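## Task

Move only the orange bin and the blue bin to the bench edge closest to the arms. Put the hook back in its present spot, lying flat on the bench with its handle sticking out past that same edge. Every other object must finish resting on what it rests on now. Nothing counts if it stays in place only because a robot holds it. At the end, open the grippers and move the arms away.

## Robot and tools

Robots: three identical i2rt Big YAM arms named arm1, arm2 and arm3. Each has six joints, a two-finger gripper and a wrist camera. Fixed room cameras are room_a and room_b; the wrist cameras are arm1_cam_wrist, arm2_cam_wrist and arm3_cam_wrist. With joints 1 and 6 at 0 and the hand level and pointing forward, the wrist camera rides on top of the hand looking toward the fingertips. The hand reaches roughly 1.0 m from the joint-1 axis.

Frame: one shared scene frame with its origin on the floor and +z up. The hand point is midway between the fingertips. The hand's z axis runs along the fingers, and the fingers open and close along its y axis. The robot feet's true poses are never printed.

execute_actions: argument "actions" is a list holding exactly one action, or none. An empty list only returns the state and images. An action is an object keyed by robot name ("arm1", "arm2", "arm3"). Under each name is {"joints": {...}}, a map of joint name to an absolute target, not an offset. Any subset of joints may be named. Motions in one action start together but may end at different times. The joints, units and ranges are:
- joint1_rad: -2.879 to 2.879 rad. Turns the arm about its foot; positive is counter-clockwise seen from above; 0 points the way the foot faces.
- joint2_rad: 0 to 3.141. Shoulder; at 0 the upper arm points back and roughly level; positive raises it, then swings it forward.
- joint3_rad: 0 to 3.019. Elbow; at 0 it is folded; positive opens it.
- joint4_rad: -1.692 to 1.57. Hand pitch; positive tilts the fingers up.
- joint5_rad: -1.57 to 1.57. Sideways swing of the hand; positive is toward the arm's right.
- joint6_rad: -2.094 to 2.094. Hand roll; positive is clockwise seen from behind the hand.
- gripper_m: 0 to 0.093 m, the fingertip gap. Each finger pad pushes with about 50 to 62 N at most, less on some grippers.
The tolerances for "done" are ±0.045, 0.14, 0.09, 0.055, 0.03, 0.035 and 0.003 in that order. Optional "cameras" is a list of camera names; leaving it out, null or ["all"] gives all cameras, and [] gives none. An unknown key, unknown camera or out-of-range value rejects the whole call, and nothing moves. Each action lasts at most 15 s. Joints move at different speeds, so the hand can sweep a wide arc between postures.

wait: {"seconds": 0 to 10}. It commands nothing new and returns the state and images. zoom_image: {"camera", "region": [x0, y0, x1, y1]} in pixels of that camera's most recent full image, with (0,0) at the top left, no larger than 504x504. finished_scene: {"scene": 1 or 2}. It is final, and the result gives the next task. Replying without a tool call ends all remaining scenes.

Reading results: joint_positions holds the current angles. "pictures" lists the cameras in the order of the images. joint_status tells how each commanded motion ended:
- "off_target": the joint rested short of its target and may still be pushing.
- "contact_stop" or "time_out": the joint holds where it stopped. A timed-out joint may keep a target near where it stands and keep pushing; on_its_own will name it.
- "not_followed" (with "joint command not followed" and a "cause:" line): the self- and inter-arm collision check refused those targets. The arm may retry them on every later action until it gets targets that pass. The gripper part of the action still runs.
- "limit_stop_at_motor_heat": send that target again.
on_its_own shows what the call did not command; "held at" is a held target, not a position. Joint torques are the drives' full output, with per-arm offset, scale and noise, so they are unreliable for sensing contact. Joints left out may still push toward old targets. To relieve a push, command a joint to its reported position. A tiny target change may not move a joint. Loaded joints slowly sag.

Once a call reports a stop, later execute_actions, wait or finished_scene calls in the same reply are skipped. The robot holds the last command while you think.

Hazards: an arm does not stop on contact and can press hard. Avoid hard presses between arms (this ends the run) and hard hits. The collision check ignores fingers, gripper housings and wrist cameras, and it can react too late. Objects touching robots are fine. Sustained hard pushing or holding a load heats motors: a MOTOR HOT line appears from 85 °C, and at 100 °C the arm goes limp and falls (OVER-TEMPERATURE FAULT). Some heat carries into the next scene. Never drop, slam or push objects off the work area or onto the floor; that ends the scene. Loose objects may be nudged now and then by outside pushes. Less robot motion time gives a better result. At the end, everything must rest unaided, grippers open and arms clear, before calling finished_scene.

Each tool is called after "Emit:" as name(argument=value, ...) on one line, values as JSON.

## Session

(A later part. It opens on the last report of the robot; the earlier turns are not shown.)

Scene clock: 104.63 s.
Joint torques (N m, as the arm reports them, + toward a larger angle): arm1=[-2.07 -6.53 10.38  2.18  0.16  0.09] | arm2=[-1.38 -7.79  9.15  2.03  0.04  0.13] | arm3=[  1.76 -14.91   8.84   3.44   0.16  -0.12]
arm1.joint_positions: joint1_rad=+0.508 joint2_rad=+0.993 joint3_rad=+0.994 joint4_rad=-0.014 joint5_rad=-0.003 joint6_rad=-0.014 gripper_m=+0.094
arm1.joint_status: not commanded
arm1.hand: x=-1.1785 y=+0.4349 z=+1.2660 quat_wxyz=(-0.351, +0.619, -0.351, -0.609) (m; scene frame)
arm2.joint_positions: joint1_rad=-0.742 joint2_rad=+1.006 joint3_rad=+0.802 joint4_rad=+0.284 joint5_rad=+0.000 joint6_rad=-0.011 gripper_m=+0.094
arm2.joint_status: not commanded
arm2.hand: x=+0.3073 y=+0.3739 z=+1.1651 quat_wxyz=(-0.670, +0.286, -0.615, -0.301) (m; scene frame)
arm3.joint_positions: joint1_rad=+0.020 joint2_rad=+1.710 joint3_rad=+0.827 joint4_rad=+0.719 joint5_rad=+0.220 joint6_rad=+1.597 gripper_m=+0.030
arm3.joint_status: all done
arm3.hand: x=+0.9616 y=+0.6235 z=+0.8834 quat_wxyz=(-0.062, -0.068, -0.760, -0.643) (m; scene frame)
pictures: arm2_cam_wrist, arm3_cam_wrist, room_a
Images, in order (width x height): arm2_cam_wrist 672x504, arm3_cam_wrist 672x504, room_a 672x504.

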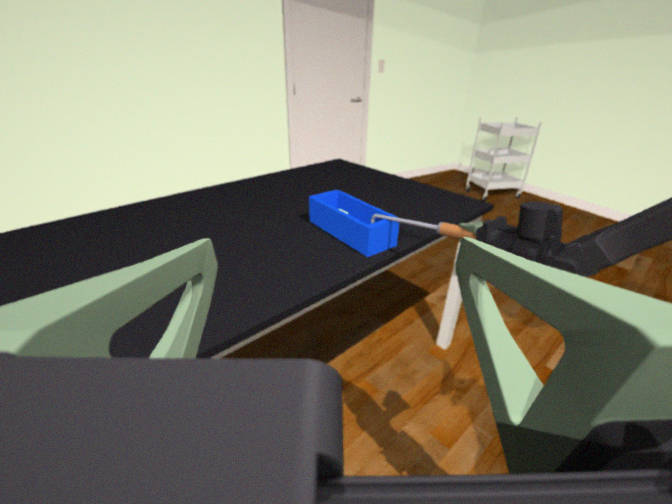

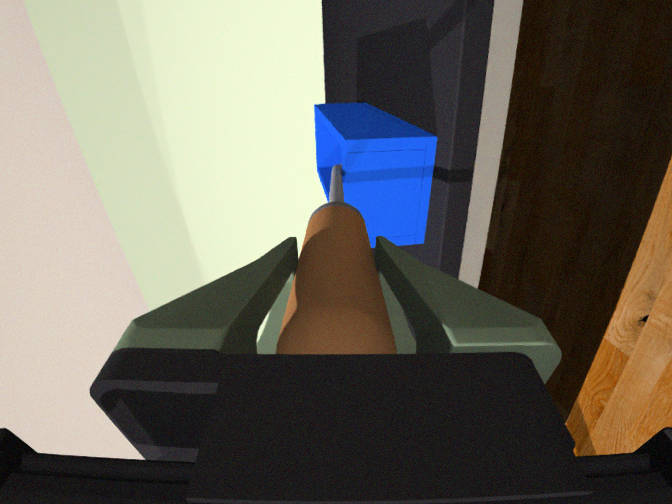

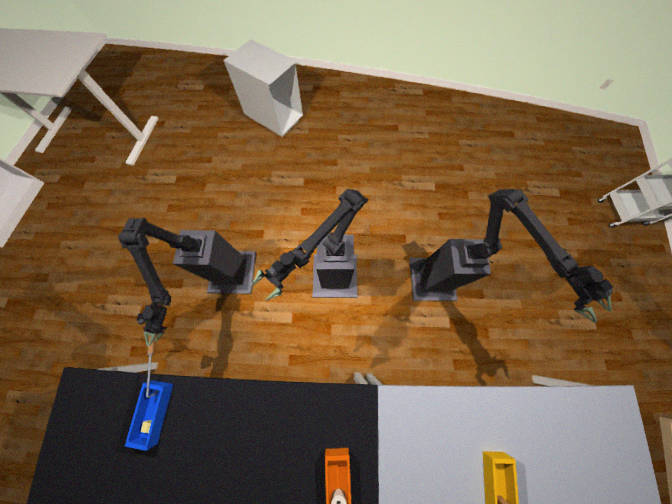

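Emit:
execute_actions(actions=[{"arm3":{"joints":{"joint2_rad":1.61,"joint3_rad":0.725,"joint4_rad":0.79}}}], cameras=["arm3_cam_wrist"])

Emit:
execute_actions(actions=[{"arm3":{"joints":{"joint3_rad":1.0}},"arm2":{"joints":{"joint1_rad":-0.3,"joint5_rad":0.3,"joint4_rad":0.1}}}], cameras=["arm3_cam_wrist"])

Emit:
execute_actions(actions=[{"arm3":{"joints":{"joint1_rad":0.675,"joint5_rad":0.675,"joint3_rad":1.5,"joint2_rad":1.95,"joint4_rad":0.6}}}], cameras=[])

Emit:
execute_actions(actions=[{"arm3":{"joints":{"joint2_rad":2.35,"joint3_rad":1.94,"joint4_rad":0.6}}}], cameras=["arm3_cam_wrist","arm2_cam_wrist","room_a"])

Scene clock: 111.00 s.
Joint torques (N m, as the arm reports them, + toward a larger angle): arm1=[-2.08 -6.51 10.38  2.18  0.16  0.09] | arm2=[-1.43 -7.72  9.14  2.06  0.05  0.14] | arm3=[  2.02 -14.1    8.43   3.12   0.2   -0.16]
arm1.joint_positions: joint1_rad=+0.508 joint2_rad=+0.993 joint3_rad=+0.994 joint4_rad=-0.014 joint5_rad=-0.003 joint6_rad=-0.014 gripper_m=+0.094
arm1.joint_status: not commanded
arm1.hand: x=-1.1785 y=+0.4349 z=+1.2660 quat_wxyz=(-0.351, +0.619, -0.351, -0.609) (m; scene frame)
arm2.joint_positions: joint1_rad=-0.742 joint2_rad=+1.006 joint3_rad=+0.802 joint4_rad=+0.284 joint5_rad=+0.000 joint6_rad=-0.011 gripper_m=+0.094
arm2.joint_status: not commanded
arm2.hand: x=+0.3073 y=+0.3739 z=+1.1651 quat_wxyz=(-0.670, +0.286, -0.615, -0.301) (m; scene frame)
arm3.joint_positions: joint1_rad=+0.020 joint2_rad=+1.638 joint3_rad=+0.721 joint4_rad=+0.751 joint5_rad=+0.220 joint6_rad=+1.597 gripper_m=+0.030
arm3.joint_status: all done
arm3.hand: x=+0.9629 y=+0.5869 z=+0.8832 quat_wxyz=(-0.062, -0.068, -0.761, -0.643) (m; scene frame)
pictures: arm3_cam_wrist
Images, in order (width x height): arm3_cam_wrist 672x504.

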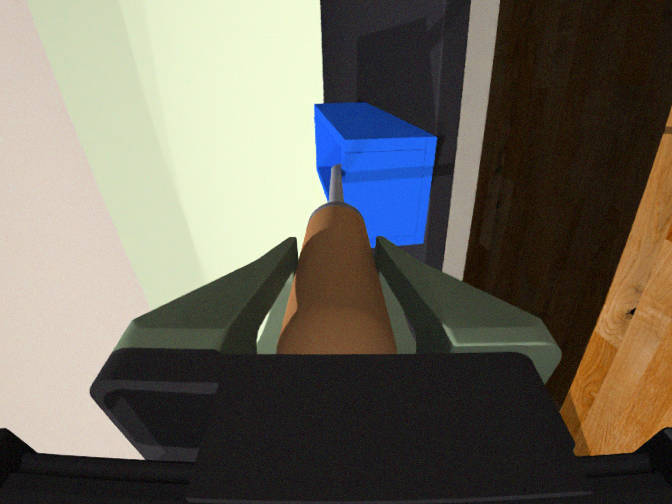

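Scene clock: 112.30 s.
Joint torques (N m, as the arm reports them, + toward a larger angle): arm1=[-2.06 -6.54 10.38  2.19  0.16  0.09] | arm2=[-0.66 -7.47  9.16  1.15  0.22  0.14] | arm3=[  2.29 -14.6   14.49   2.87   0.09  -0.11]
arm1.joint_positions: joint1_rad=+0.508 joint2_rad=+0.993 joint3_rad=+0.994 joint4_rad=-0.014 joint5_rad=-0.003 joint6_rad=-0.014 gripper_m=+0.094
arm1.joint_status: not commanded
arm1.hand: x=-1.1785 y=+0.4349 z=+1.2660 quat_wxyz=(-0.351, +0.619, -0.351, -0.609) (m; scene frame)
arm2.joint_positions: joint1_rad=-0.300 joint2_rad=+1.006 joint3_rad=+0.802 joint4_rad=+0.107 joint5_rad=+0.296 joint6_rad=-0.011 gripper_m=+0.095
arm2.joint_status: all done
arm2.hand: x=+0.1622 y=+0.4555 z=+1.1224 quat_wxyz=(-0.597, +0.368, -0.641, -0.311) (m; scene frame)
arm3.joint_positions: joint1_rad=+0.020 joint2_rad=+1.633 joint3_rad=+0.953 joint4_rad=+0.757 joint5_rad=+0.220 joint6_rad=+1.597 gripper_m=+0.030
arm3.joint_status: all done
arm3.hand: x=+0.9611 y=+0.6529 z=+1.0040 quat_wxyz=(-0.050, -0.078, -0.678, -0.729) (m; scene frame)
pictures: arm3_cam_wrist
Images, in order (width x height): arm3_cam_wrist 672x504.

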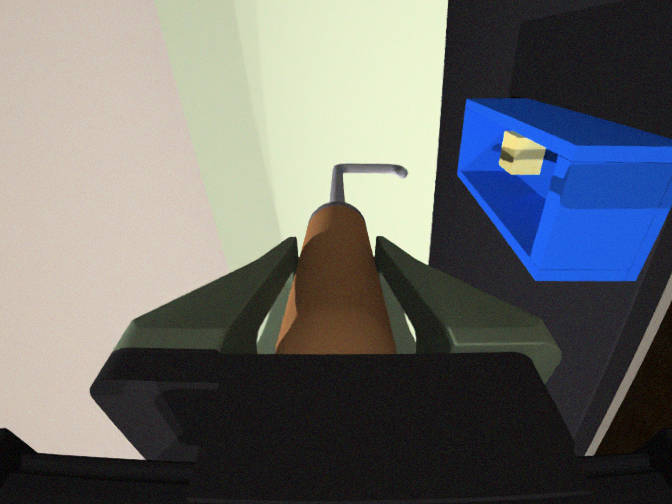

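Scene clock: 114.27 s.
Joint torques (N m, as the arm reports them, + toward a larger angle): arm1=[-2.09 -6.53 10.38  2.18  0.16  0.09] | arm2=[-0.57 -7.75  9.09  1.27  0.22  0.14] | arm3=[  1.91 -21.57  17.07   2.81   0.07  -0.09]
arm1.joint_positions: joint1_rad=+0.508 joint2_rad=+0.993 joint3_rad=+0.994 joint4_rad=-0.014 joint5_rad=-0.003 joint6_rad=-0.014 gripper_m=+0.094
arm1.joint_status: not commanded
arm1.hand: x=-1.1785 y=+0.4349 z=+1.2660 quat_wxyz=(-0.351, +0.619, -0.351, -0.609) (m; scene frame)
arm2.joint_positions: joint1_rad=-0.300 joint2_rad=+1.006 joint3_rad=+0.802 joint4_rad=+0.107 joint5_rad=+0.296 joint6_rad=-0.011 gripper_m=+0.095
arm2.joint_status: not commanded
arm2.hand: x=+0.1622 y=+0.4555 z=+1.1224 quat_wxyz=(-0.597, +0.368, -0.641, -0.311) (m; scene frame)
arm3.joint_positions: joint1_rad=+0.668 joint2_rad=+1.994 joint3_rad=+1.432 joint4_rad=+0.569 joint5_rad=+0.676 joint6_rad=+1.597 gripper_m=+0.030
arm3.joint_status: all done
arm3.hand: x=+0.5435 y=+0.6658 z=+0.9693 quat_wxyz=(+0.015, -0.009, -0.707, -0.707) (m; scene frame)
pictures: none
No camera images: the call's "cameras" was empty. Leave "cameras" out to get every camera's image.

Scene clock: 115.73 s.
Joint torques (N m, as the arm reports them, + toward a larger angle): arm1=[-2.07 -6.54 10.38  2.18  0.16  0.09] | arm2=[-0.84 -7.45  9.14  1.22  0.22  0.13] | arm3=[  1.42 -25.57  18.62   2.82   0.08  -0.1 ]
arm1.joint_positions: joint1_rad=+0.508 joint2_rad=+0.993 joint3_rad=+0.994 joint4_rad=-0.014 joint5_rad=-0.003 joint6_rad=-0.014 gripper_m=+0.094
arm1.joint_status: not commanded
arm1.hand: x=-1.1785 y=+0.4349 z=+1.2660 quat_wxyz=(-0.351, +0.619, -0.351, -0.609) (m; scene frame)
arm2.joint_positions: joint1_rad=-0.300 joint2_rad=+1.006 joint3_rad=+0.802 joint4_rad=+0.107 joint5_rad=+0.296 joint6_rad=-0.011 gripper_m=+0.095
arm2.joint_status: not commanded
arm2.hand: x=+0.1622 y=+0.4555 z=+1.1224 quat_wxyz=(-0.597, +0.368, -0.641, -0.311) (m; scene frame)
arm3.joint_positions: joint1_rad=+0.668 joint2_rad=+2.399 joint3_rad=+1.859 joint4_rad=+0.568 joint5_rad=+0.675 joint6_rad=+1.597 gripper_m=+0.030
arm3.joint_status: all done
arm3.hand: x=+0.4722 y=+0.7519 z=+0.8699 quat_wxyz=(+0.021, -0.014, -0.701, -0.713) (m; scene frame)
pictures: arm2_cam_wrist, arm3_cam_wrist, room_a
Images, in order (width x height): arm2_cam_wrist 672x504, arm3_cam_wrist 672x504, room_a 672x504.

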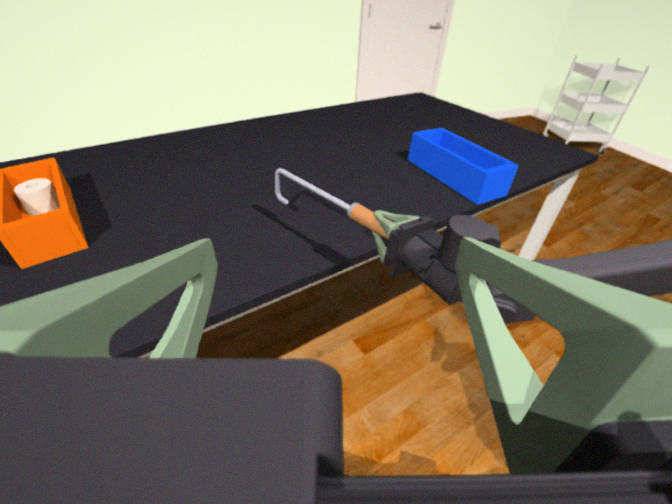

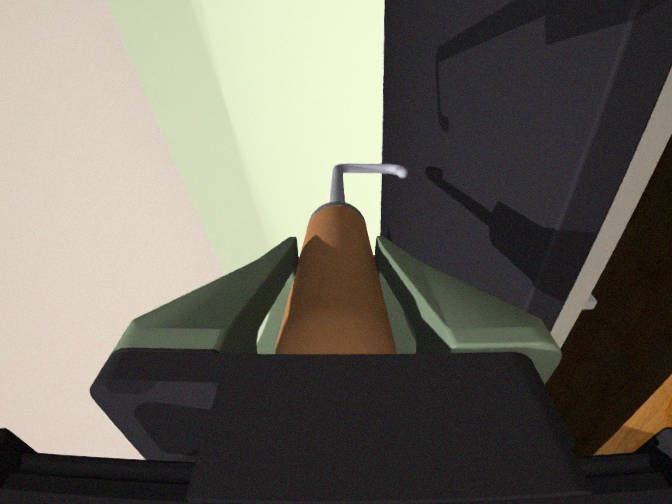

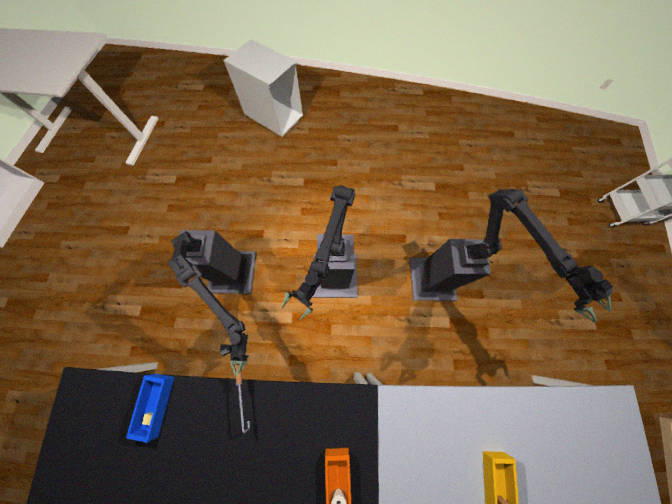

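Emit:
execute_actions(actions=[{"arm3":{"joints":{"joint2_rad":2.42,"joint4_rad":0.58,"joint6_rad":0}}}], cameras=["arm3_cam_wrist"])

Emit:
execute_actions(actions=[{"arm3":{"joints":{"joint2_rad":2.54,"joint3_rad":1.95,"joint4_rad":0.64}}}], cameras=["arm3_cam_wrist","arm2_cam_wrist"])

Scene clock: 120.87 s.
Joint torques (N m, as the arm reports them, + toward a larger angle): arm1=[-2.05 -6.52 10.38  2.18  0.16  0.09] | arm2=[-0.66 -7.54  9.14  1.3   0.21  0.13] | arm3=[  1.29 -23.17  16.75   2.16   0.24  -0.18]
arm1.joint_positions: joint1_rad=+0.508 joint2_rad=+0.993 joint3_rad=+0.994 joint4_rad=-0.014 joint5_rad=-0.003 joint6_rad=-0.014 gripper_m=+0.094
arm1.joint_status: not commanded
arm1.hand: x=-1.1785 y=+0.4349 z=+1.2660 quat_wxyz=(-0.351, +0.619, -0.351, -0.609) (m; scene frame)
arm2.joint_positions: joint1_rad=-0.300 joint2_rad=+1.006 joint3_rad=+0.802 joint4_rad=+0.107 joint5_rad=+0.296 joint6_rad=-0.011 gripper_m=+0.095
arm2.joint_status: not commanded
arm2.hand: x=+0.1622 y=+0.4555 z=+1.1224 quat_wxyz=(-0.597, +0.368, -0.641, -0.311) (m; scene frame)
arm3.joint_positions: joint1_rad=+0.669 joint2_rad=+2.428 joint3_rad=+1.877 joint4_rad=+0.562 joint5_rad=+0.672 joint6_rad=+0.017 gripper_m=+0.030
arm3.joint_status: all done
arm3.hand: x=+0.4682 y=+0.7539 z=+0.8525 quat_wxyz=(-0.490, +0.495, -0.503, -0.511) (m; scene frame)
pictures: arm3_cam_wrist
Images, in order (width x height): arm3_cam_wrist 672x504.

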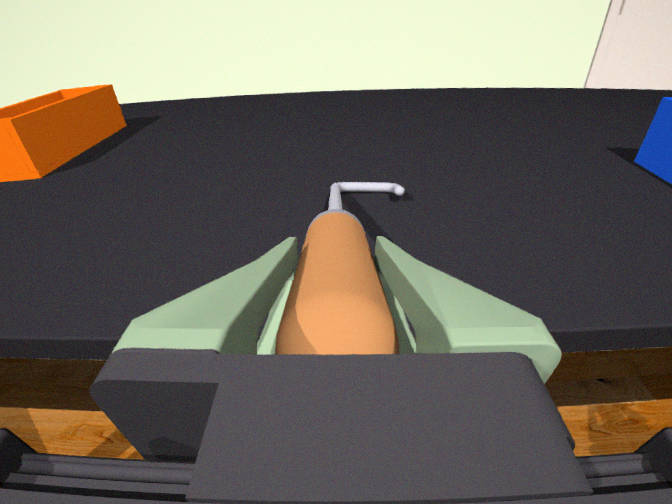

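Scene clock: 121.83 s.
Joint torques (N m, as the arm reports them, + toward a larger angle): arm1=[-2.13 -6.53 10.37  2.18  0.16  0.08] | arm2=[-0.61 -7.47  9.15  1.24  0.22  0.14] | arm3=[  1.32 -22.57  15.25   2.09   0.2   -0.1 ]
arm1.joint_positions: joint1_rad=+0.508 joint2_rad=+0.993 joint3_rad=+0.994 joint4_rad=-0.014 joint5_rad=-0.003 joint6_rad=-0.014 gripper_m=+0.094
arm1.joint_status: not commanded
arm1.hand: x=-1.1785 y=+0.4349 z=+1.2660 quat_wxyz=(-0.351, +0.619, -0.351, -0.609) (m; scene frame)
arm2.joint_positions: joint1_rad=-0.300 joint2_rad=+1.006 joint3_rad=+0.802 joint4_rad=+0.107 joint5_rad=+0.296 joint6_rad=-0.011 gripper_m=+0.095
arm2.joint_status: not commanded
arm2.hand: x=+0.1622 y=+0.4555 z=+1.1224 quat_wxyz=(-0.597, +0.368, -0.641, -0.311) (m; scene frame)
arm3.joint_positions: joint1_rad=+0.669 joint2_rad=+2.534 joint3_rad=+1.897 joint4_rad=+0.625 joint5_rad=+0.673 joint6_rad=+0.004 gripper_m=+0.030
arm3.joint_status: all done
arm3.hand: x=+0.4677 y=+0.7541 z=+0.7845 quat_wxyz=(-0.493, +0.506, -0.501, -0.500) (m; scene frame)
pictures: arm2_cam_wrist, arm3_cam_wrist
Images, in order (width x height): arm2_cam_wrist 672x504, arm3_cam_wrist 672x504.

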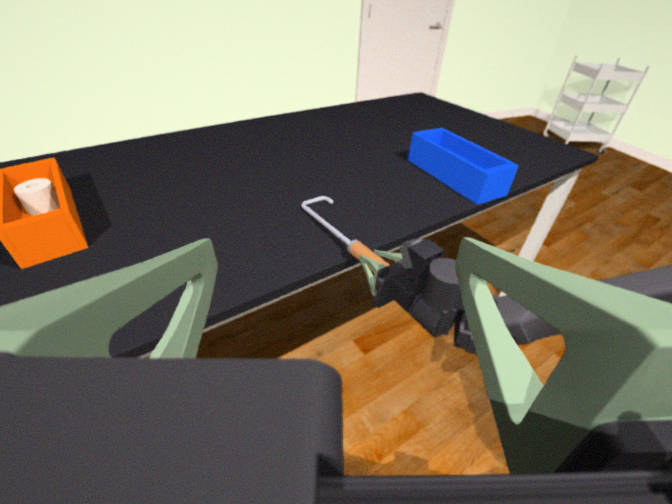

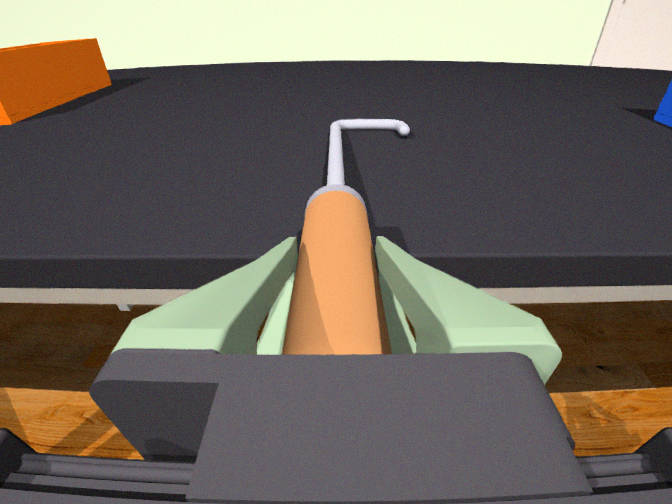

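Emit:
execute_actions(actions=[{"arm3":{"joints":{"joint4_rad":0.59}}}], cameras=[])

Emit:
execute_actions(actions=[{"arm3":{"joints":{"gripper_m":0.093}}}], cameras=[])

Emit:
execute_actions(actions=[{"arm3":{"joints":{"joint2_rad":1.6}}}], cameras=[])

Emit:
execute_actions(actions=[{"arm3":{"joints":{"joint1_rad":0.2,"joint2_rad":1.0,"joint3_rad":0.9,"joint4_rad":0.1,"joint5_rad":-0.5}},"arm2":{"joints":{"joint2_rad":1.8,"joint3_rad":1.5,"joint4_rad":0.45,"joint5_rad":-0.7}}}], cameras=[])

Emit:
execute_actions(actions=[{"arm2":{"joints":{"joint1_rad":-0.72,"joint2_rad":2.4,"joint3_rad":2.0,"joint4_rad":0.46}}}], cameras=["arm3_cam_wrist","arm2_cam_wrist"])

Scene clock: 130.70 s.
Joint torques (N m, as the arm reports them, + toward a larger angle): arm1=[-2.04 -6.52 10.38  2.18  0.16  0.09] | arm2=[-0.42 -7.64  9.24  1.28  0.23  0.12] | arm3=[  2.04 -22.51  14.91   1.18   0.2   -0.06]
arm1.joint_positions: joint1_rad=+0.508 joint2_rad=+0.993 joint3_rad=+0.994 joint4_rad=-0.014 joint5_rad=-0.003 joint6_rad=-0.014 gripper_m=+0.094
arm1.joint_status: not commanded
arm1.hand: x=-1.1785 y=+0.4349 z=+1.2660 quat_wxyz=(-0.351, +0.619, -0.351, -0.609) (m; scene frame)
arm2.joint_positions: joint1_rad=-0.300 joint2_rad=+1.006 joint3_rad=+0.802 joint4_rad=+0.107 joint5_rad=+0.296 joint6_rad=-0.011 gripper_m=+0.095
arm2.joint_status: not commanded
arm2.hand: x=+0.1622 y=+0.4555 z=+1.1224 quat_wxyz=(-0.597, +0.368, -0.641, -0.311) (m; scene frame)
arm3.joint_positions: joint1_rad=+0.669 joint2_rad=+2.534 joint3_rad=+1.900 joint4_rad=+0.605 joint5_rad=+0.673 joint6_rad=+0.004 gripper_m=+0.030
arm3.joint_status: all done
arm3.hand: x=+0.4674 y=+0.7544 z=+0.7814 quat_wxyz=(-0.492, +0.513, -0.501, -0.493) (m; scene frame)
pictures: none
No camera images: the call's "cameras" was empty. Leave "cameras" out to get every camera's image.

Scene clock: 131.40 s.
Joint torques (N m, as the arm reports them, + toward a larger angle): arm1=[-2.07 -6.55 10.38  2.18  0.16  0.09] | arm2=[-0.2  -7.67  9.25  1.22  0.21  0.13] | arm3=[  1.92 -22.79  15.11   1.31   0.19  -0.08]
arm1.joint_positions: joint1_rad=+0.508 joint2_rad=+0.993 joint3_rad=+0.994 joint4_rad=-0.014 joint5_rad=-0.003 joint6_rad=-0.014 gripper_m=+0.094
arm1.joint_status: not commanded
arm1.hand: x=-1.1785 y=+0.4349 z=+1.2660 quat_wxyz=(-0.351, +0.619, -0.351, -0.609) (m; scene frame)
arm2.joint_positions: joint1_rad=-0.300 joint2_rad=+1.006 joint3_rad=+0.802 joint4_rad=+0.107 joint5_rad=+0.296 joint6_rad=-0.011 gripper_m=+0.095
arm2.joint_status: not commanded
arm2.hand: x=+0.1622 y=+0.4555 z=+1.1224 quat_wxyz=(-0.597, +0.368, -0.641, -0.311) (m; scene frame)
arm3.joint_positions: joint1_rad=+0.669 joint2_rad=+2.534 joint3_rad=+1.900 joint4_rad=+0.599 joint5_rad=+0.673 joint6_rad=+0.004 gripper_m=+0.093
arm3.joint_status: all done
arm3.hand: x=+0.4674 y=+0.7543 z=+0.7802 quat_wxyz=(-0.492, +0.515, -0.502, -0.491) (m; scene frame)
pictures: none
No camera images: the call's "cameras" was empty. Leave "cameras" out to get every camera's image.

Scene clock: 133.43 s.
Joint torques (N m, as the arm reports them, + toward a larger angle): arm1=[-2.07 -6.49 10.38  2.18  0.16  0.09] | arm2=[-0.2  -7.58  9.25  1.29  0.22  0.14] | arm3=[  1.78 -13.25  10.42   0.6   -0.19  -0.13]
arm1.joint_positions: joint1_rad=+0.508 joint2_rad=+0.993 joint3_rad=+0.994 joint4_rad=-0.014 joint5_rad=-0.003 joint6_rad=-0.014 gripper_m=+0.094
arm1.joint_status: not commanded
arm1.hand: x=-1.1785 y=+0.4349 z=+1.2660 quat_wxyz=(-0.351, +0.619, -0.351, -0.609) (m; scene frame)
arm2.joint_positions: joint1_rad=-0.300 joint2_rad=+1.006 joint3_rad=+0.802 joint4_rad=+0.107 joint5_rad=+0.296 joint6_rad=-0.011 gripper_m=+0.095
arm2.joint_status: not commanded
arm2.hand: x=+0.1622 y=+0.4555 z=+1.1224 quat_wxyz=(-0.597, +0.368, -0.641, -0.311) (m; scene frame)
arm3.joint_positions: joint1_rad=+0.669 joint2_rad=+1.609 joint3_rad=+1.949 joint4_rad=+0.591 joint5_rad=+0.673 joint6_rad=+0.004 gripper_m=+0.093
arm3.joint_status: all done
arm3.hand: x=+0.6597 y=+0.5276 z=+1.5246 quat_wxyz=(-0.475, +0.133, -0.414, -0.765) (m; scene frame)
pictures: none
No camera images: the call's "cameras" was empty. Leave "cameras" out to get every camera's image.

Scene clock: 135.20 s.
Joint torques (N m, as the arm reports them, + toward a larger angle): arm1=[-2.05 -6.53 10.38  2.19  0.16  0.08] | arm2=[ -0.42 -21.22  13.29   1.88  -0.1    0.11] | arm3=[ 0.67 -7.13 12.13  1.8   0.01 -0.09]
arm1.joint_positions: joint1_rad=+0.508 joint2_rad=+0.993 joint3_rad=+0.994 joint4_rad=-0.014 joint5_rad=-0.003 joint6_rad=-0.014 gripper_m=+0.094
arm1.joint_status: not commanded
arm1.hand: x=-1.1785 y=+0.4349 z=+1.2660 quat_wxyz=(-0.351, +0.619, -0.351, -0.609) (m; scene frame)
arm2.joint_positions: joint1_rad=-0.300 joint2_rad=+1.809 joint3_rad=+1.435 joint4_rad=+0.439 joint5_rad=-0.696 joint6_rad=-0.011 gripper_m=+0.095
arm2.joint_status: all done
arm2.hand: x=+0.0753 y=+0.7400 z=+1.0916 quat_wxyz=(-0.409, +0.589, -0.359, -0.598) (m; scene frame)
arm3.joint_positions: joint1_rad=+0.203 joint2_rad=+1.010 joint3_rad=+0.898 joint4_rad=+0.098 joint5_rad=-0.497 joint6_rad=+0.004 gripper_m=+0.093
arm3.joint_status: all done
arm3.hand: x=+0.7631 y=+0.4546 z=+1.1652 quat_wxyz=(-0.285, +0.645, -0.301, -0.642) (m; scene frame)
pictures: none
No camera images: the call's "cameras" was empty. Leave "cameras" out to get every camera's image.

Scene clock: 137.17 s.
Joint torques (N m, as the arm reports them, + toward a larger angle): arm1=[-2.04 -6.52 10.37  2.18  0.16  0.09] | arm2=[ -0.71 -28.08  12.66   1.63   0.02   0.15] | arm3=[ 0.44 -7.49 12.08  1.85 -0.01 -0.07]
arm1.joint_positions: joint1_rad=+0.508 joint2_rad=+0.993 joint3_rad=+0.994 joint4_rad=-0.014 joint5_rad=-0.003 joint6_rad=-0.014 gripper_m=+0.094
arm1.joint_status: not commanded
arm1.hand: x=-1.1785 y=+0.4349 z=+1.2660 quat_wxyz=(-0.351, +0.619, -0.351, -0.609) (m; scene frame)
arm2.joint_positions: joint1_rad=-0.715 joint2_rad=+2.402 joint3_rad=+1.943 joint4_rad=+0.453 joint5_rad=-0.699 joint6_rad=-0.011 gripper_m=+0.095
arm2.joint_status: all done
arm2.hand: x=+0.4654 y=+0.7614 z=+0.9017 quat_wxyz=(-0.498, +0.506, -0.496, -0.500) (m; scene frame)
arm3.joint_positions: joint1_rad=+0.203 joint2_rad=+1.010 joint3_rad=+0.898 joint4_rad=+0.098 joint5_rad=-0.497 joint6_rad=+0.004 gripper_m=+0.093
arm3.joint_status: not commanded
arm3.hand: x=+0.7631 y=+0.4546 z=+1.1652 quat_wxyz=(-0.285, +0.645, -0.301, -0.642) (m; scene frame)
pictures: arm2_cam_wrist, arm3_cam_wrist
Images, in order (width x height): arm2_cam_wrist 672x504, arm3_cam_wrist 672x504.

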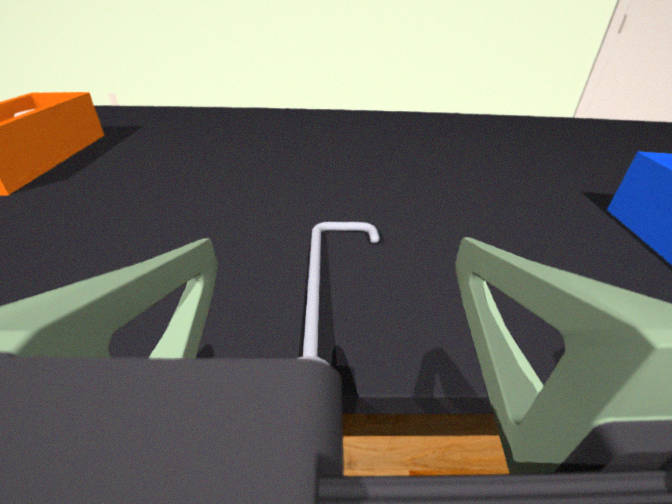

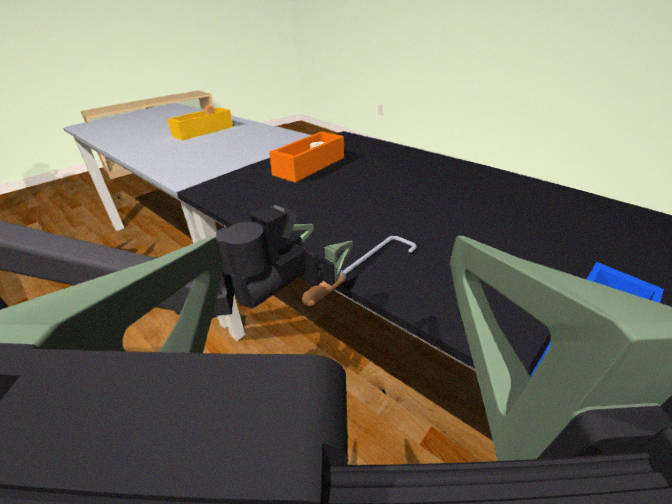

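Emit:
execute_actions(actions=[{"arm2":{"joints":{"joint2_rad":2.53,"joint3_rad":1.87,"joint4_rad":0.67}}}], cameras=["arm3_cam_wrist","arm2_cam_wrist"])

Scene clock: 140.80 s.
Joint torques (N m, as the arm reports them, + toward a larger angle): arm1=[-2.09 -6.57 10.38  2.18  0.16  0.09] | arm2=[ -0.84 -29.49   7.94   1.94   0.01   0.14] | arm3=[ 0.87 -6.92 12.27  1.68  0.01 -0.07]
arm1.joint_positions: joint1_rad=+0.508 joint2_rad=+0.993 joint3_rad=+0.994 joint4_rad=-0.014 joint5_rad=-0.003 joint6_rad=-0.014 gripper_m=+0.094
arm1.joint_status: not commanded
arm1.hand: x=-1.1785 y=+0.4349 z=+1.2660 quat_wxyz=(-0.351, +0.619, -0.351, -0.609) (m; scene frame)
arm2.joint_positions: joint1_rad=-0.715 joint2_rad=+2.543 joint3_rad=+1.864 joint4_rad=+0.656 joint5_rad=-0.699 joint6_rad=-0.011 gripper_m=+0.095
arm2.joint_status: all done
arm2.hand: x=+0.4532 y=+0.7462 z=+0.7798 quat_wxyz=(-0.492, +0.507, -0.502, -0.499) (m; scene frame)
arm3.joint_positions: joint1_rad=+0.203 joint2_rad=+1.010 joint3_rad=+0.898 joint4_rad=+0.098 joint5_rad=-0.497 joint6_rad=+0.004 gripper_m=+0.093
arm3.joint_status: not commanded
arm3.hand: x=+0.7631 y=+0.4546 z=+1.1652 quat_wxyz=(-0.285, +0.645, -0.301, -0.642) (m; scene frame)
pictures: arm2_cam_wrist, arm3_cam_wrist
Images, in order (width x height): arm2_cam_wrist 672x504, arm3_cam_wrist 672x504.

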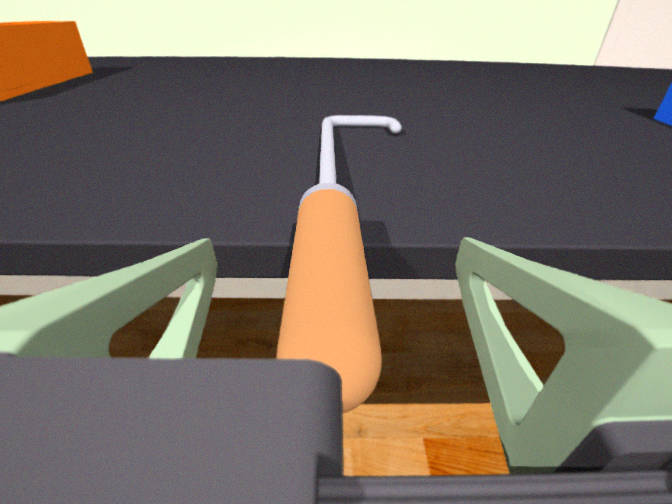

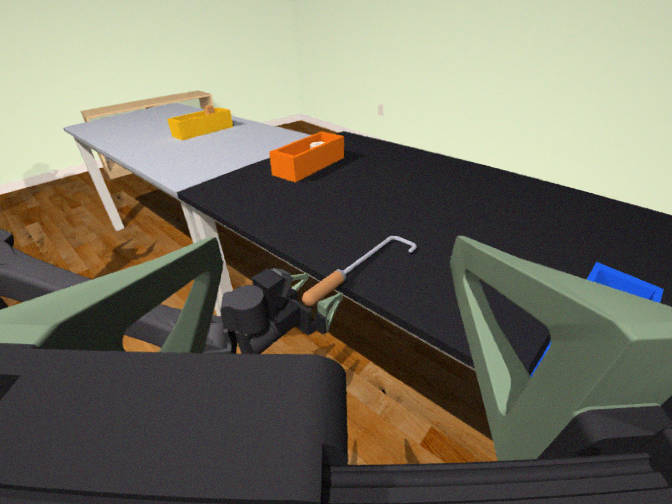

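Emit:
execute_actions(actions=[{"arm2":{"joints":{"joint1_rad":-0.695,"joint5_rad":-0.68}}}], cameras=[])

Emit:
execute_actions(actions=[{"arm2":{"joints":{"gripper_m":0}}}], cameras=["arm2_cam_wrist"])

Emit:
execute_actions(actions=[{"arm2":{"joints":{"joint2_rad":2.41,"joint4_rad":0.6,"joint6_rad":1.6}}}], cameras=["arm3_cam_wrist","arm2_cam_wrist"])

Scene clock: 145.47 s.
Joint torques (N m, as the arm reports them, + toward a larger angle): arm1=[-2.07 -6.54 10.39  2.17  0.16  0.09] | arm2=[ -0.4  -29.42   8.04   1.89   0.21   0.14] | arm3=[ 0.54 -6.77 12.19  1.84 -0.01 -0.04]
arm1.joint_positions: joint1_rad=+0.508 joint2_rad=+0.993 joint3_rad=+0.994 joint4_rad=-0.014 joint5_rad=-0.003 joint6_rad=-0.014 gripper_m=+0.094
arm1.joint_status: not commanded
arm1.hand: x=-1.1785 y=+0.4349 z=+1.2660 quat_wxyz=(-0.351, +0.619, -0.351, -0.609) (m; scene frame)
arm2.joint_positions: joint1_rad=-0.702 joint2_rad=+2.543 joint3_rad=+1.864 joint4_rad=+0.656 joint5_rad=-0.684 joint6_rad=-0.011 gripper_m=+0.095
arm2.joint_status: all done
arm2.hand: x=+0.4456 y=+0.7525 z=+0.7797 quat_wxyz=(-0.492, +0.507, -0.502, -0.499) (m; scene frame)
arm3.joint_positions: joint1_rad=+0.203 joint2_rad=+1.010 joint3_rad=+0.898 joint4_rad=+0.098 joint5_rad=-0.497 joint6_rad=+0.004 gripper_m=+0.093
arm3.joint_status: not commanded
arm3.hand: x=+0.7631 y=+0.4546 z=+1.1652 quat_wxyz=(-0.285, +0.645, -0.301, -0.642) (m; scene frame)
pictures: none
No camera images: the call's "cameras" was empty. Leave "cameras" out to get every camera's image.

Scene clock: 146.20 s.
Joint torques (N m, as the arm reports them, + toward a larger angle): arm1=[-2.09 -6.51 10.38  2.18  0.16  0.09] | arm2=[  0.19 -29.56   8.16   1.88   0.16   0.15] | arm3=[ 0.15 -7.03 12.19  1.92  0.01 -0.06]
arm1.joint_positions: joint1_rad=+0.508 joint2_rad=+0.993 joint3_rad=+0.994 joint4_rad=-0.014 joint5_rad=-0.003 joint6_rad=-0.014 gripper_m=+0.094
arm1.joint_status: not commanded
arm1.hand: x=-1.1785 y=+0.4349 z=+1.2660 quat_wxyz=(-0.351, +0.619, -0.351, -0.609) (m; scene frame)
arm2.joint_positions: joint1_rad=-0.702 joint2_rad=+2.543 joint3_rad=+1.864 joint4_rad=+0.656 joint5_rad=-0.683 joint6_rad=-0.010 gripper_m=+0.030
arm2.joint_status: gripper_m off_target (ended at +0.030, target +0.000)
arm2.hand: x=+0.4458 y=+0.7525 z=+0.7798 quat_wxyz=(-0.492, +0.506, -0.503, -0.498) (m; scene frame)
arm3.joint_positions: joint1_rad=+0.203 joint2_rad=+1.010 joint3_rad=+0.898 joint4_rad=+0.098 joint5_rad=-0.497 joint6_rad=+0.004 gripper_m=+0.093
arm3.joint_status: not commanded
arm3.hand: x=+0.7631 y=+0.4546 z=+1.1652 quat_wxyz=(-0.285, +0.645, -0.301, -0.642) (m; scene frame)
pictures: arm2_cam_wrist
Images, in order (width x height): arm2_cam_wrist 672x504.

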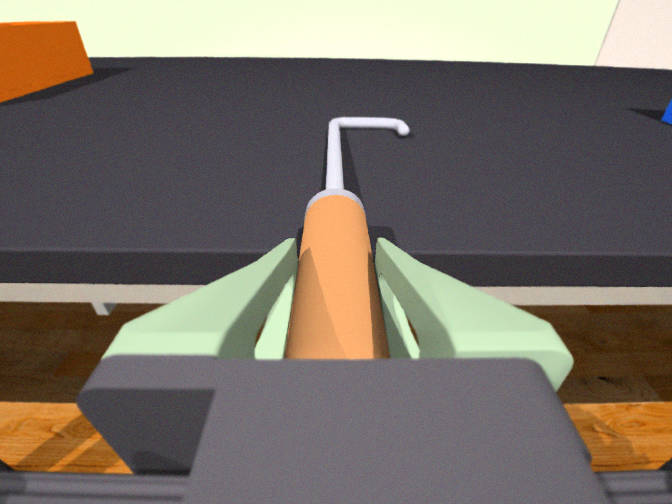

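Scene clock: 148.37 s.
Joint torques (N m, as the arm reports them, + toward a larger angle): arm1=[-2.09 -6.55 10.38  2.18  0.16  0.08] | arm2=[ -0.29 -30.52   8.89   1.96   0.11   0.23] | arm3=[ 0.75 -7.05 12.14  1.72 -0.02 -0.07]
arm1.joint_positions: joint1_rad=+0.508 joint2_rad=+0.993 joint3_rad=+0.994 joint4_rad=-0.014 joint5_rad=-0.003 joint6_rad=-0.014 gripper_m=+0.094
arm1.joint_status: not commanded
arm1.hand: x=-1.1785 y=+0.4349 z=+1.2660 quat_wxyz=(-0.351, +0.619, -0.351, -0.609) (m; scene frame)
arm2.joint_positions: joint1_rad=-0.701 joint2_rad=+2.438 joint3_rad=+1.859 joint4_rad=+0.585 joint5_rad=-0.681 joint6_rad=+1.569 gripper_m=+0.030
arm2.joint_status: all done
arm2.hand: x=+0.4479 y=+0.7560 z=+0.8523 quat_wxyz=(+0.001, +0.006, -0.706, -0.708) (m; scene frame)
arm3.joint_positions: joint1_rad=+0.203 joint2_rad=+1.010 joint3_rad=+0.898 joint4_rad=+0.098 joint5_rad=-0.497 joint6_rad=+0.004 gripper_m=+0.093
arm3.joint_status: not commanded
arm3.hand: x=+0.7631 y=+0.4546 z=+1.1652 quat_wxyz=(-0.285, +0.645, -0.301, -0.642) (m; scene frame)
pictures: arm2_cam_wrist, arm3_cam_wrist
Images, in order (width x height): arm2_cam_wrist 672x504, arm3_cam_wrist 672x504.

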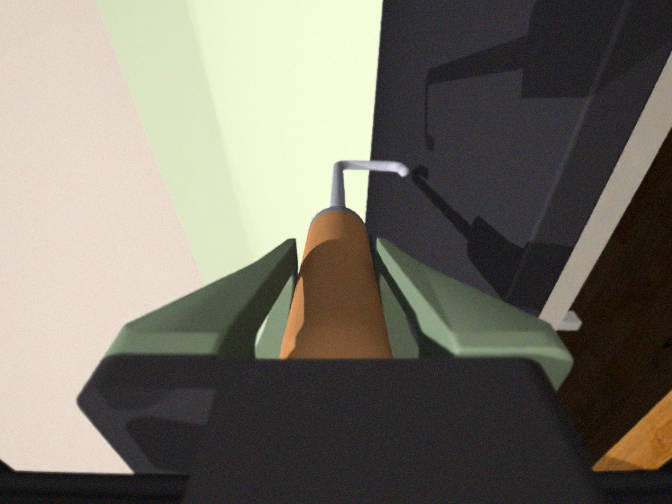

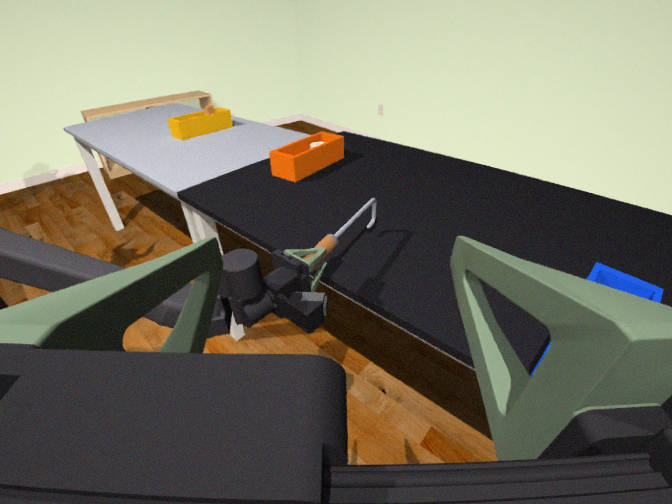

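Emit:
execute_actions(actions=[{"arm2":{"joints":{"joint1_rad":0.055,"joint5_rad":0.2,"joint2_rad":2.3,"joint3_rad":2.0,"joint4_rad":0.55}}}], cameras=["arm3_cam_wrist","arm2_cam_wrist","room_a"])

Scene clock: 153.63 s.
Joint torques (N m, as the arm reports them, + toward a larger angle): arm1=[-2.07 -6.51 10.37  2.18  0.16  0.09] | arm2=[ -0.93 -32.25  14.13   2.47   0.06   0.22] | arm3=[ 1.12 -8.08 12.15  1.73  0.01 -0.05]
arm1.joint_positions: joint1_rad=+0.508 joint2_rad=+0.993 joint3_rad=+0.994 joint4_rad=-0.014 joint5_rad=-0.003 joint6_rad=-0.014 gripper_m=+0.094
arm1.joint_status: not commanded
arm1.hand: x=-1.1785 y=+0.4349 z=+1.2660 quat_wxyz=(-0.351, +0.619, -0.351, -0.609) (m; scene frame)
arm2.joint_positions: joint1_rad=+0.060 joint2_rad=+2.346 joint3_rad=+1.923 joint4_rad=+0.523 joint5_rad=+0.199 joint6_rad=+1.571 gripper_m=+0.030
arm2.joint_status: all done
arm2.hand: x=-0.0644 y=+0.9237 z=+0.9564 quat_wxyz=(-0.034, -0.044, -0.670, -0.740) (m; scene frame)
arm3.joint_positions: joint1_rad=+0.203 joint2_rad=+1.010 joint3_rad=+0.898 joint4_rad=+0.098 joint5_rad=-0.497 joint6_rad=+0.004 gripper_m=+0.093
arm3.joint_status: not commanded
arm3.hand: x=+0.7631 y=+0.4546 z=+1.1652 quat_wxyz=(-0.285, +0.645, -0.301, -0.642) (m; scene frame)
pictures: arm2_cam_wrist, arm3_cam_wrist, room_a
Images, in order (width x height): arm2_cam_wrist 672x504, arm3_cam_wrist 672x504, room_a 672x504.

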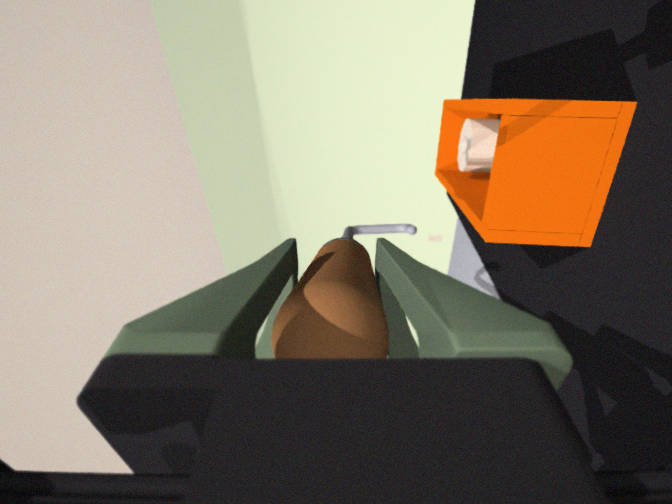

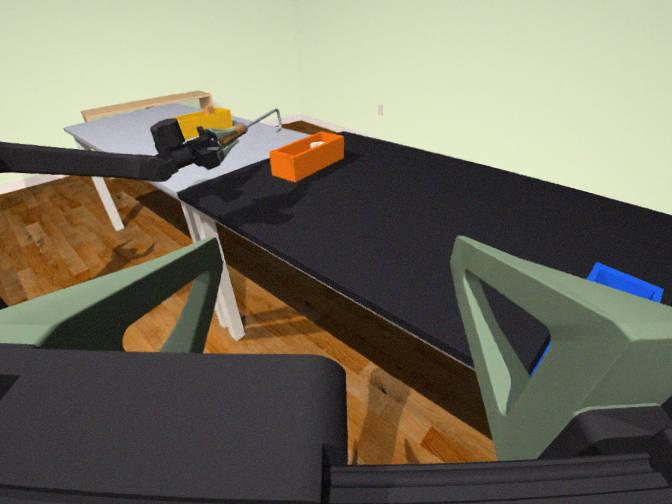

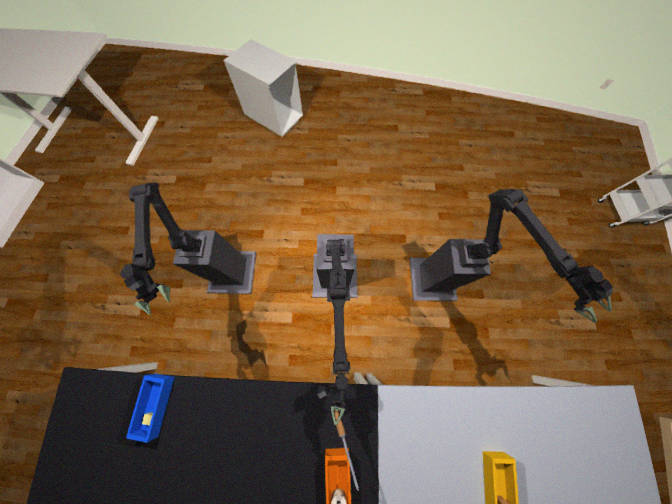

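Emit:
execute_actions(actions=[{"arm2":{"joints":{"joint5_rad":0.4,"joint6_rad":1.68}}}], cameras=["arm2_cam_wrist"])

Emit:
execute_actions(actions=[{"arm2":{"joints":{"joint4_rad":0.32}}}], cameras=["arm3_cam_wrist","arm2_cam_wrist","room_a"])

Scene clock: 158.10 s.
Joint torques (N m, as the arm reports them, + toward a larger angle): arm1=[-2.09 -6.51 10.38  2.18  0.16  0.09] | arm2=[ -0.75 -32.22  14.07   2.44  -0.01   0.32] | arm3=[ 0.76 -7.01 12.21  1.8   0.03 -0.08]
arm1.joint_positions: joint1_rad=+0.508 joint2_rad=+0.993 joint3_rad=+0.994 joint4_rad=-0.014 joint5_rad=-0.003 joint6_rad=-0.014 gripper_m=+0.094
arm1.joint_status: not commanded
arm1.hand: x=-1.1785 y=+0.4349 z=+1.2660 quat_wxyz=(-0.351, +0.619, -0.351, -0.609) (m; scene frame)
arm2.joint_positions: joint1_rad=+0.055 joint2_rad=+2.346 joint3_rad=+1.923 joint4_rad=+0.523 joint5_rad=+0.400 joint6_rad=+1.637 gripper_m=+0.030
arm2.joint_status: joint6_rad time_out (moved +0.066 of +0.109); the others done
arm2.on_its_own: joint6_rad reads +1.637 and still pushes toward +1.680 since a time_out
arm2.hand: x=-0.0264 y=+0.9166 z=+0.9555 quat_wxyz=(-0.079, -0.141, -0.659, -0.735) (m; scene frame)
arm3.joint_positions: joint1_rad=+0.203 joint2_rad=+1.010 joint3_rad=+0.898 joint4_rad=+0.098 joint5_rad=-0.497 joint6_rad=+0.004 gripper_m=+0.093
arm3.joint_status: not commanded
arm3.hand: x=+0.7631 y=+0.4546 z=+1.1652 quat_wxyz=(-0.285, +0.645, -0.301, -0.642) (m; scene frame)
pictures: arm2_cam_wrist
Images, in order (width x height): arm2_cam_wrist 672x504.

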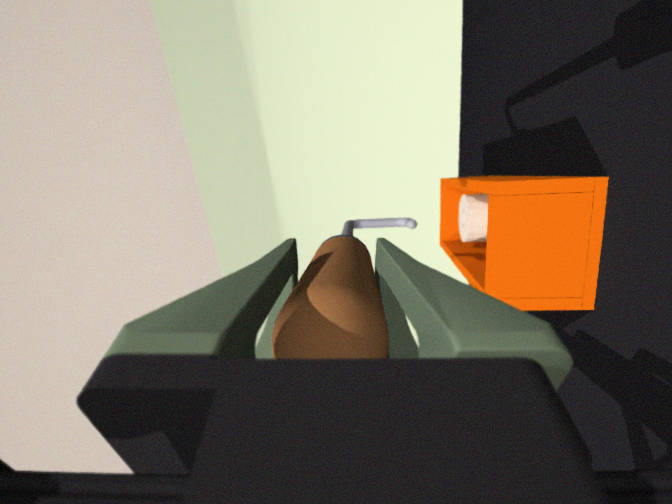

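not run: a stop came earlier in this reply.

Emit:
execute_actions(actions=[{"arm2":{"joints":{"joint4_rad":0.3}}}], cameras=["arm3_cam_wrist","arm2_cam_wrist"])

Emit:
execute_actions(actions=[{"arm2":{"joints":{"joint5_rad":0.15}}}], cameras=["arm2_cam_wrist","room_a"])

Scene clock: 163.27 s.
Joint torques (N m, as the arm reports them, + toward a larger angle): arm1=[-2.06 -6.52 10.38  2.18  0.16  0.09] | arm2=[ -0.56 -31.94  14.11   2.39   0.06   0.31] | arm3=[ 0.96 -7.08 12.05  1.72 -0.02 -0.08]
arm1.joint_positions: joint1_rad=+0.508 joint2_rad=+0.993 joint3_rad=+0.994 joint4_rad=-0.014 joint5_rad=-0.003 joint6_rad=-0.014 gripper_m=+0.094
arm1.joint_status: not commanded
arm1.hand: x=-1.1785 y=+0.4349 z=+1.2660 quat_wxyz=(-0.351, +0.619, -0.351, -0.609) (m; scene frame)
arm2.joint_positions: joint1_rad=+0.055 joint2_rad=+2.346 joint3_rad=+1.923 joint4_rad=+0.278 joint5_rad=+0.400 joint6_rad=+1.640 gripper_m=+0.030
arm2.joint_status: all done
arm2.on_its_own: joint6_rad reads +1.640 and still pushes toward +1.680 since a time_out
arm2.hand: x=-0.0262 y=+0.9152 z=+0.8987 quat_wxyz=(-0.102, -0.124, -0.742, -0.650) (m; scene frame)
arm3.joint_positions: joint1_rad=+0.203 joint2_rad=+1.010 joint3_rad=+0.898 joint4_rad=+0.098 joint5_rad=-0.497 joint6_rad=+0.004 gripper_m=+0.093
arm3.joint_status: not commanded
arm3.hand: x=+0.7631 y=+0.4546 z=+1.1652 quat_wxyz=(-0.285, +0.645, -0.301, -0.642) (m; scene frame)
pictures: arm2_cam_wrist, arm3_cam_wrist
Images, in order (width x height): arm2_cam_wrist 672x504, arm3_cam_wrist 672x504.

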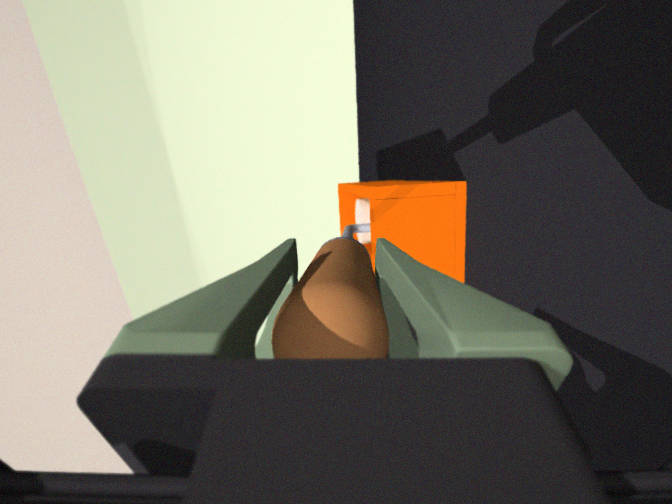

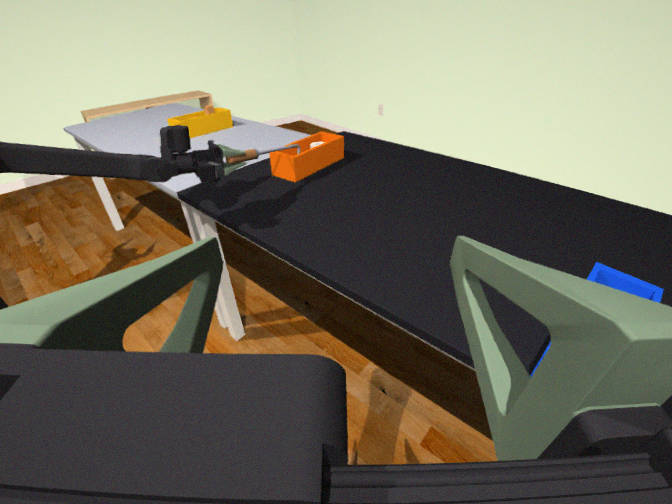

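Scene clock: 164.23 s.
Joint torques (N m, as the arm reports them, + toward a larger angle): arm1=[-2.08 -6.52 10.38  2.18  0.16  0.09] | arm2=[ -0.42 -32.21  14.12   2.31  -0.08   0.29] | arm3=[-0.26 -6.92 12.17  1.97  0.02 -0.14]
arm1.joint_positions: joint1_rad=+0.508 joint2_rad=+0.993 joint3_rad=+0.994 joint4_rad=-0.014 joint5_rad=-0.003 joint6_rad=-0.014 gripper_m=+0.094
arm1.joint_status: not commanded
arm1.hand: x=-1.1785 y=+0.4349 z=+1.2660 quat_wxyz=(-0.351, +0.619, -0.351, -0.609) (m; scene frame)
arm2.joint_positions: joint1_rad=+0.055 joint2_rad=+2.346 joint3_rad=+1.923 joint4_rad=+0.278 joint5_rad=+0.154 joint6_rad=+1.640 gripper_m=+0.030
arm2.joint_status: all done
arm2.on_its_own: joint6_rad reads +1.640 and still pushes toward +1.680 since a time_out
arm2.hand: x=-0.0673 y=+0.9232 z=+0.8969 quat_wxyz=(-0.009, -0.045, -0.755, -0.654) (m; scene frame)
arm3.joint_positions: joint1_rad=+0.203 joint2_rad=+1.010 joint3_rad=+0.898 joint4_rad=+0.098 joint5_rad=-0.497 joint6_rad=+0.004 gripper_m=+0.093
arm3.joint_status: not commanded
arm3.hand: x=+0.7631 y=+0.4546 z=+1.1652 quat_wxyz=(-0.285, +0.645, -0.301, -0.642) (m; scene frame)
pictures: arm2_cam_wrist, room_a
Images, in order (width x height): arm2_cam_wrist 672x504, room_a 672x504.

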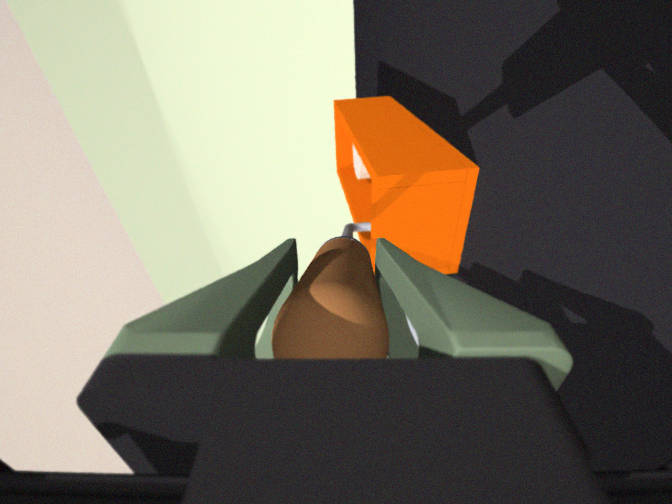

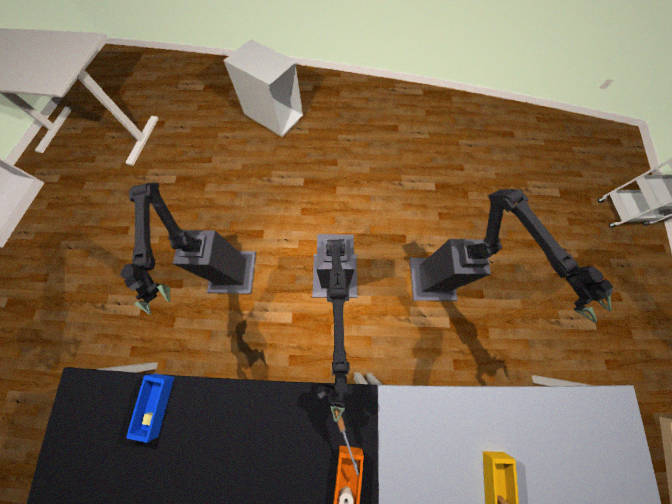

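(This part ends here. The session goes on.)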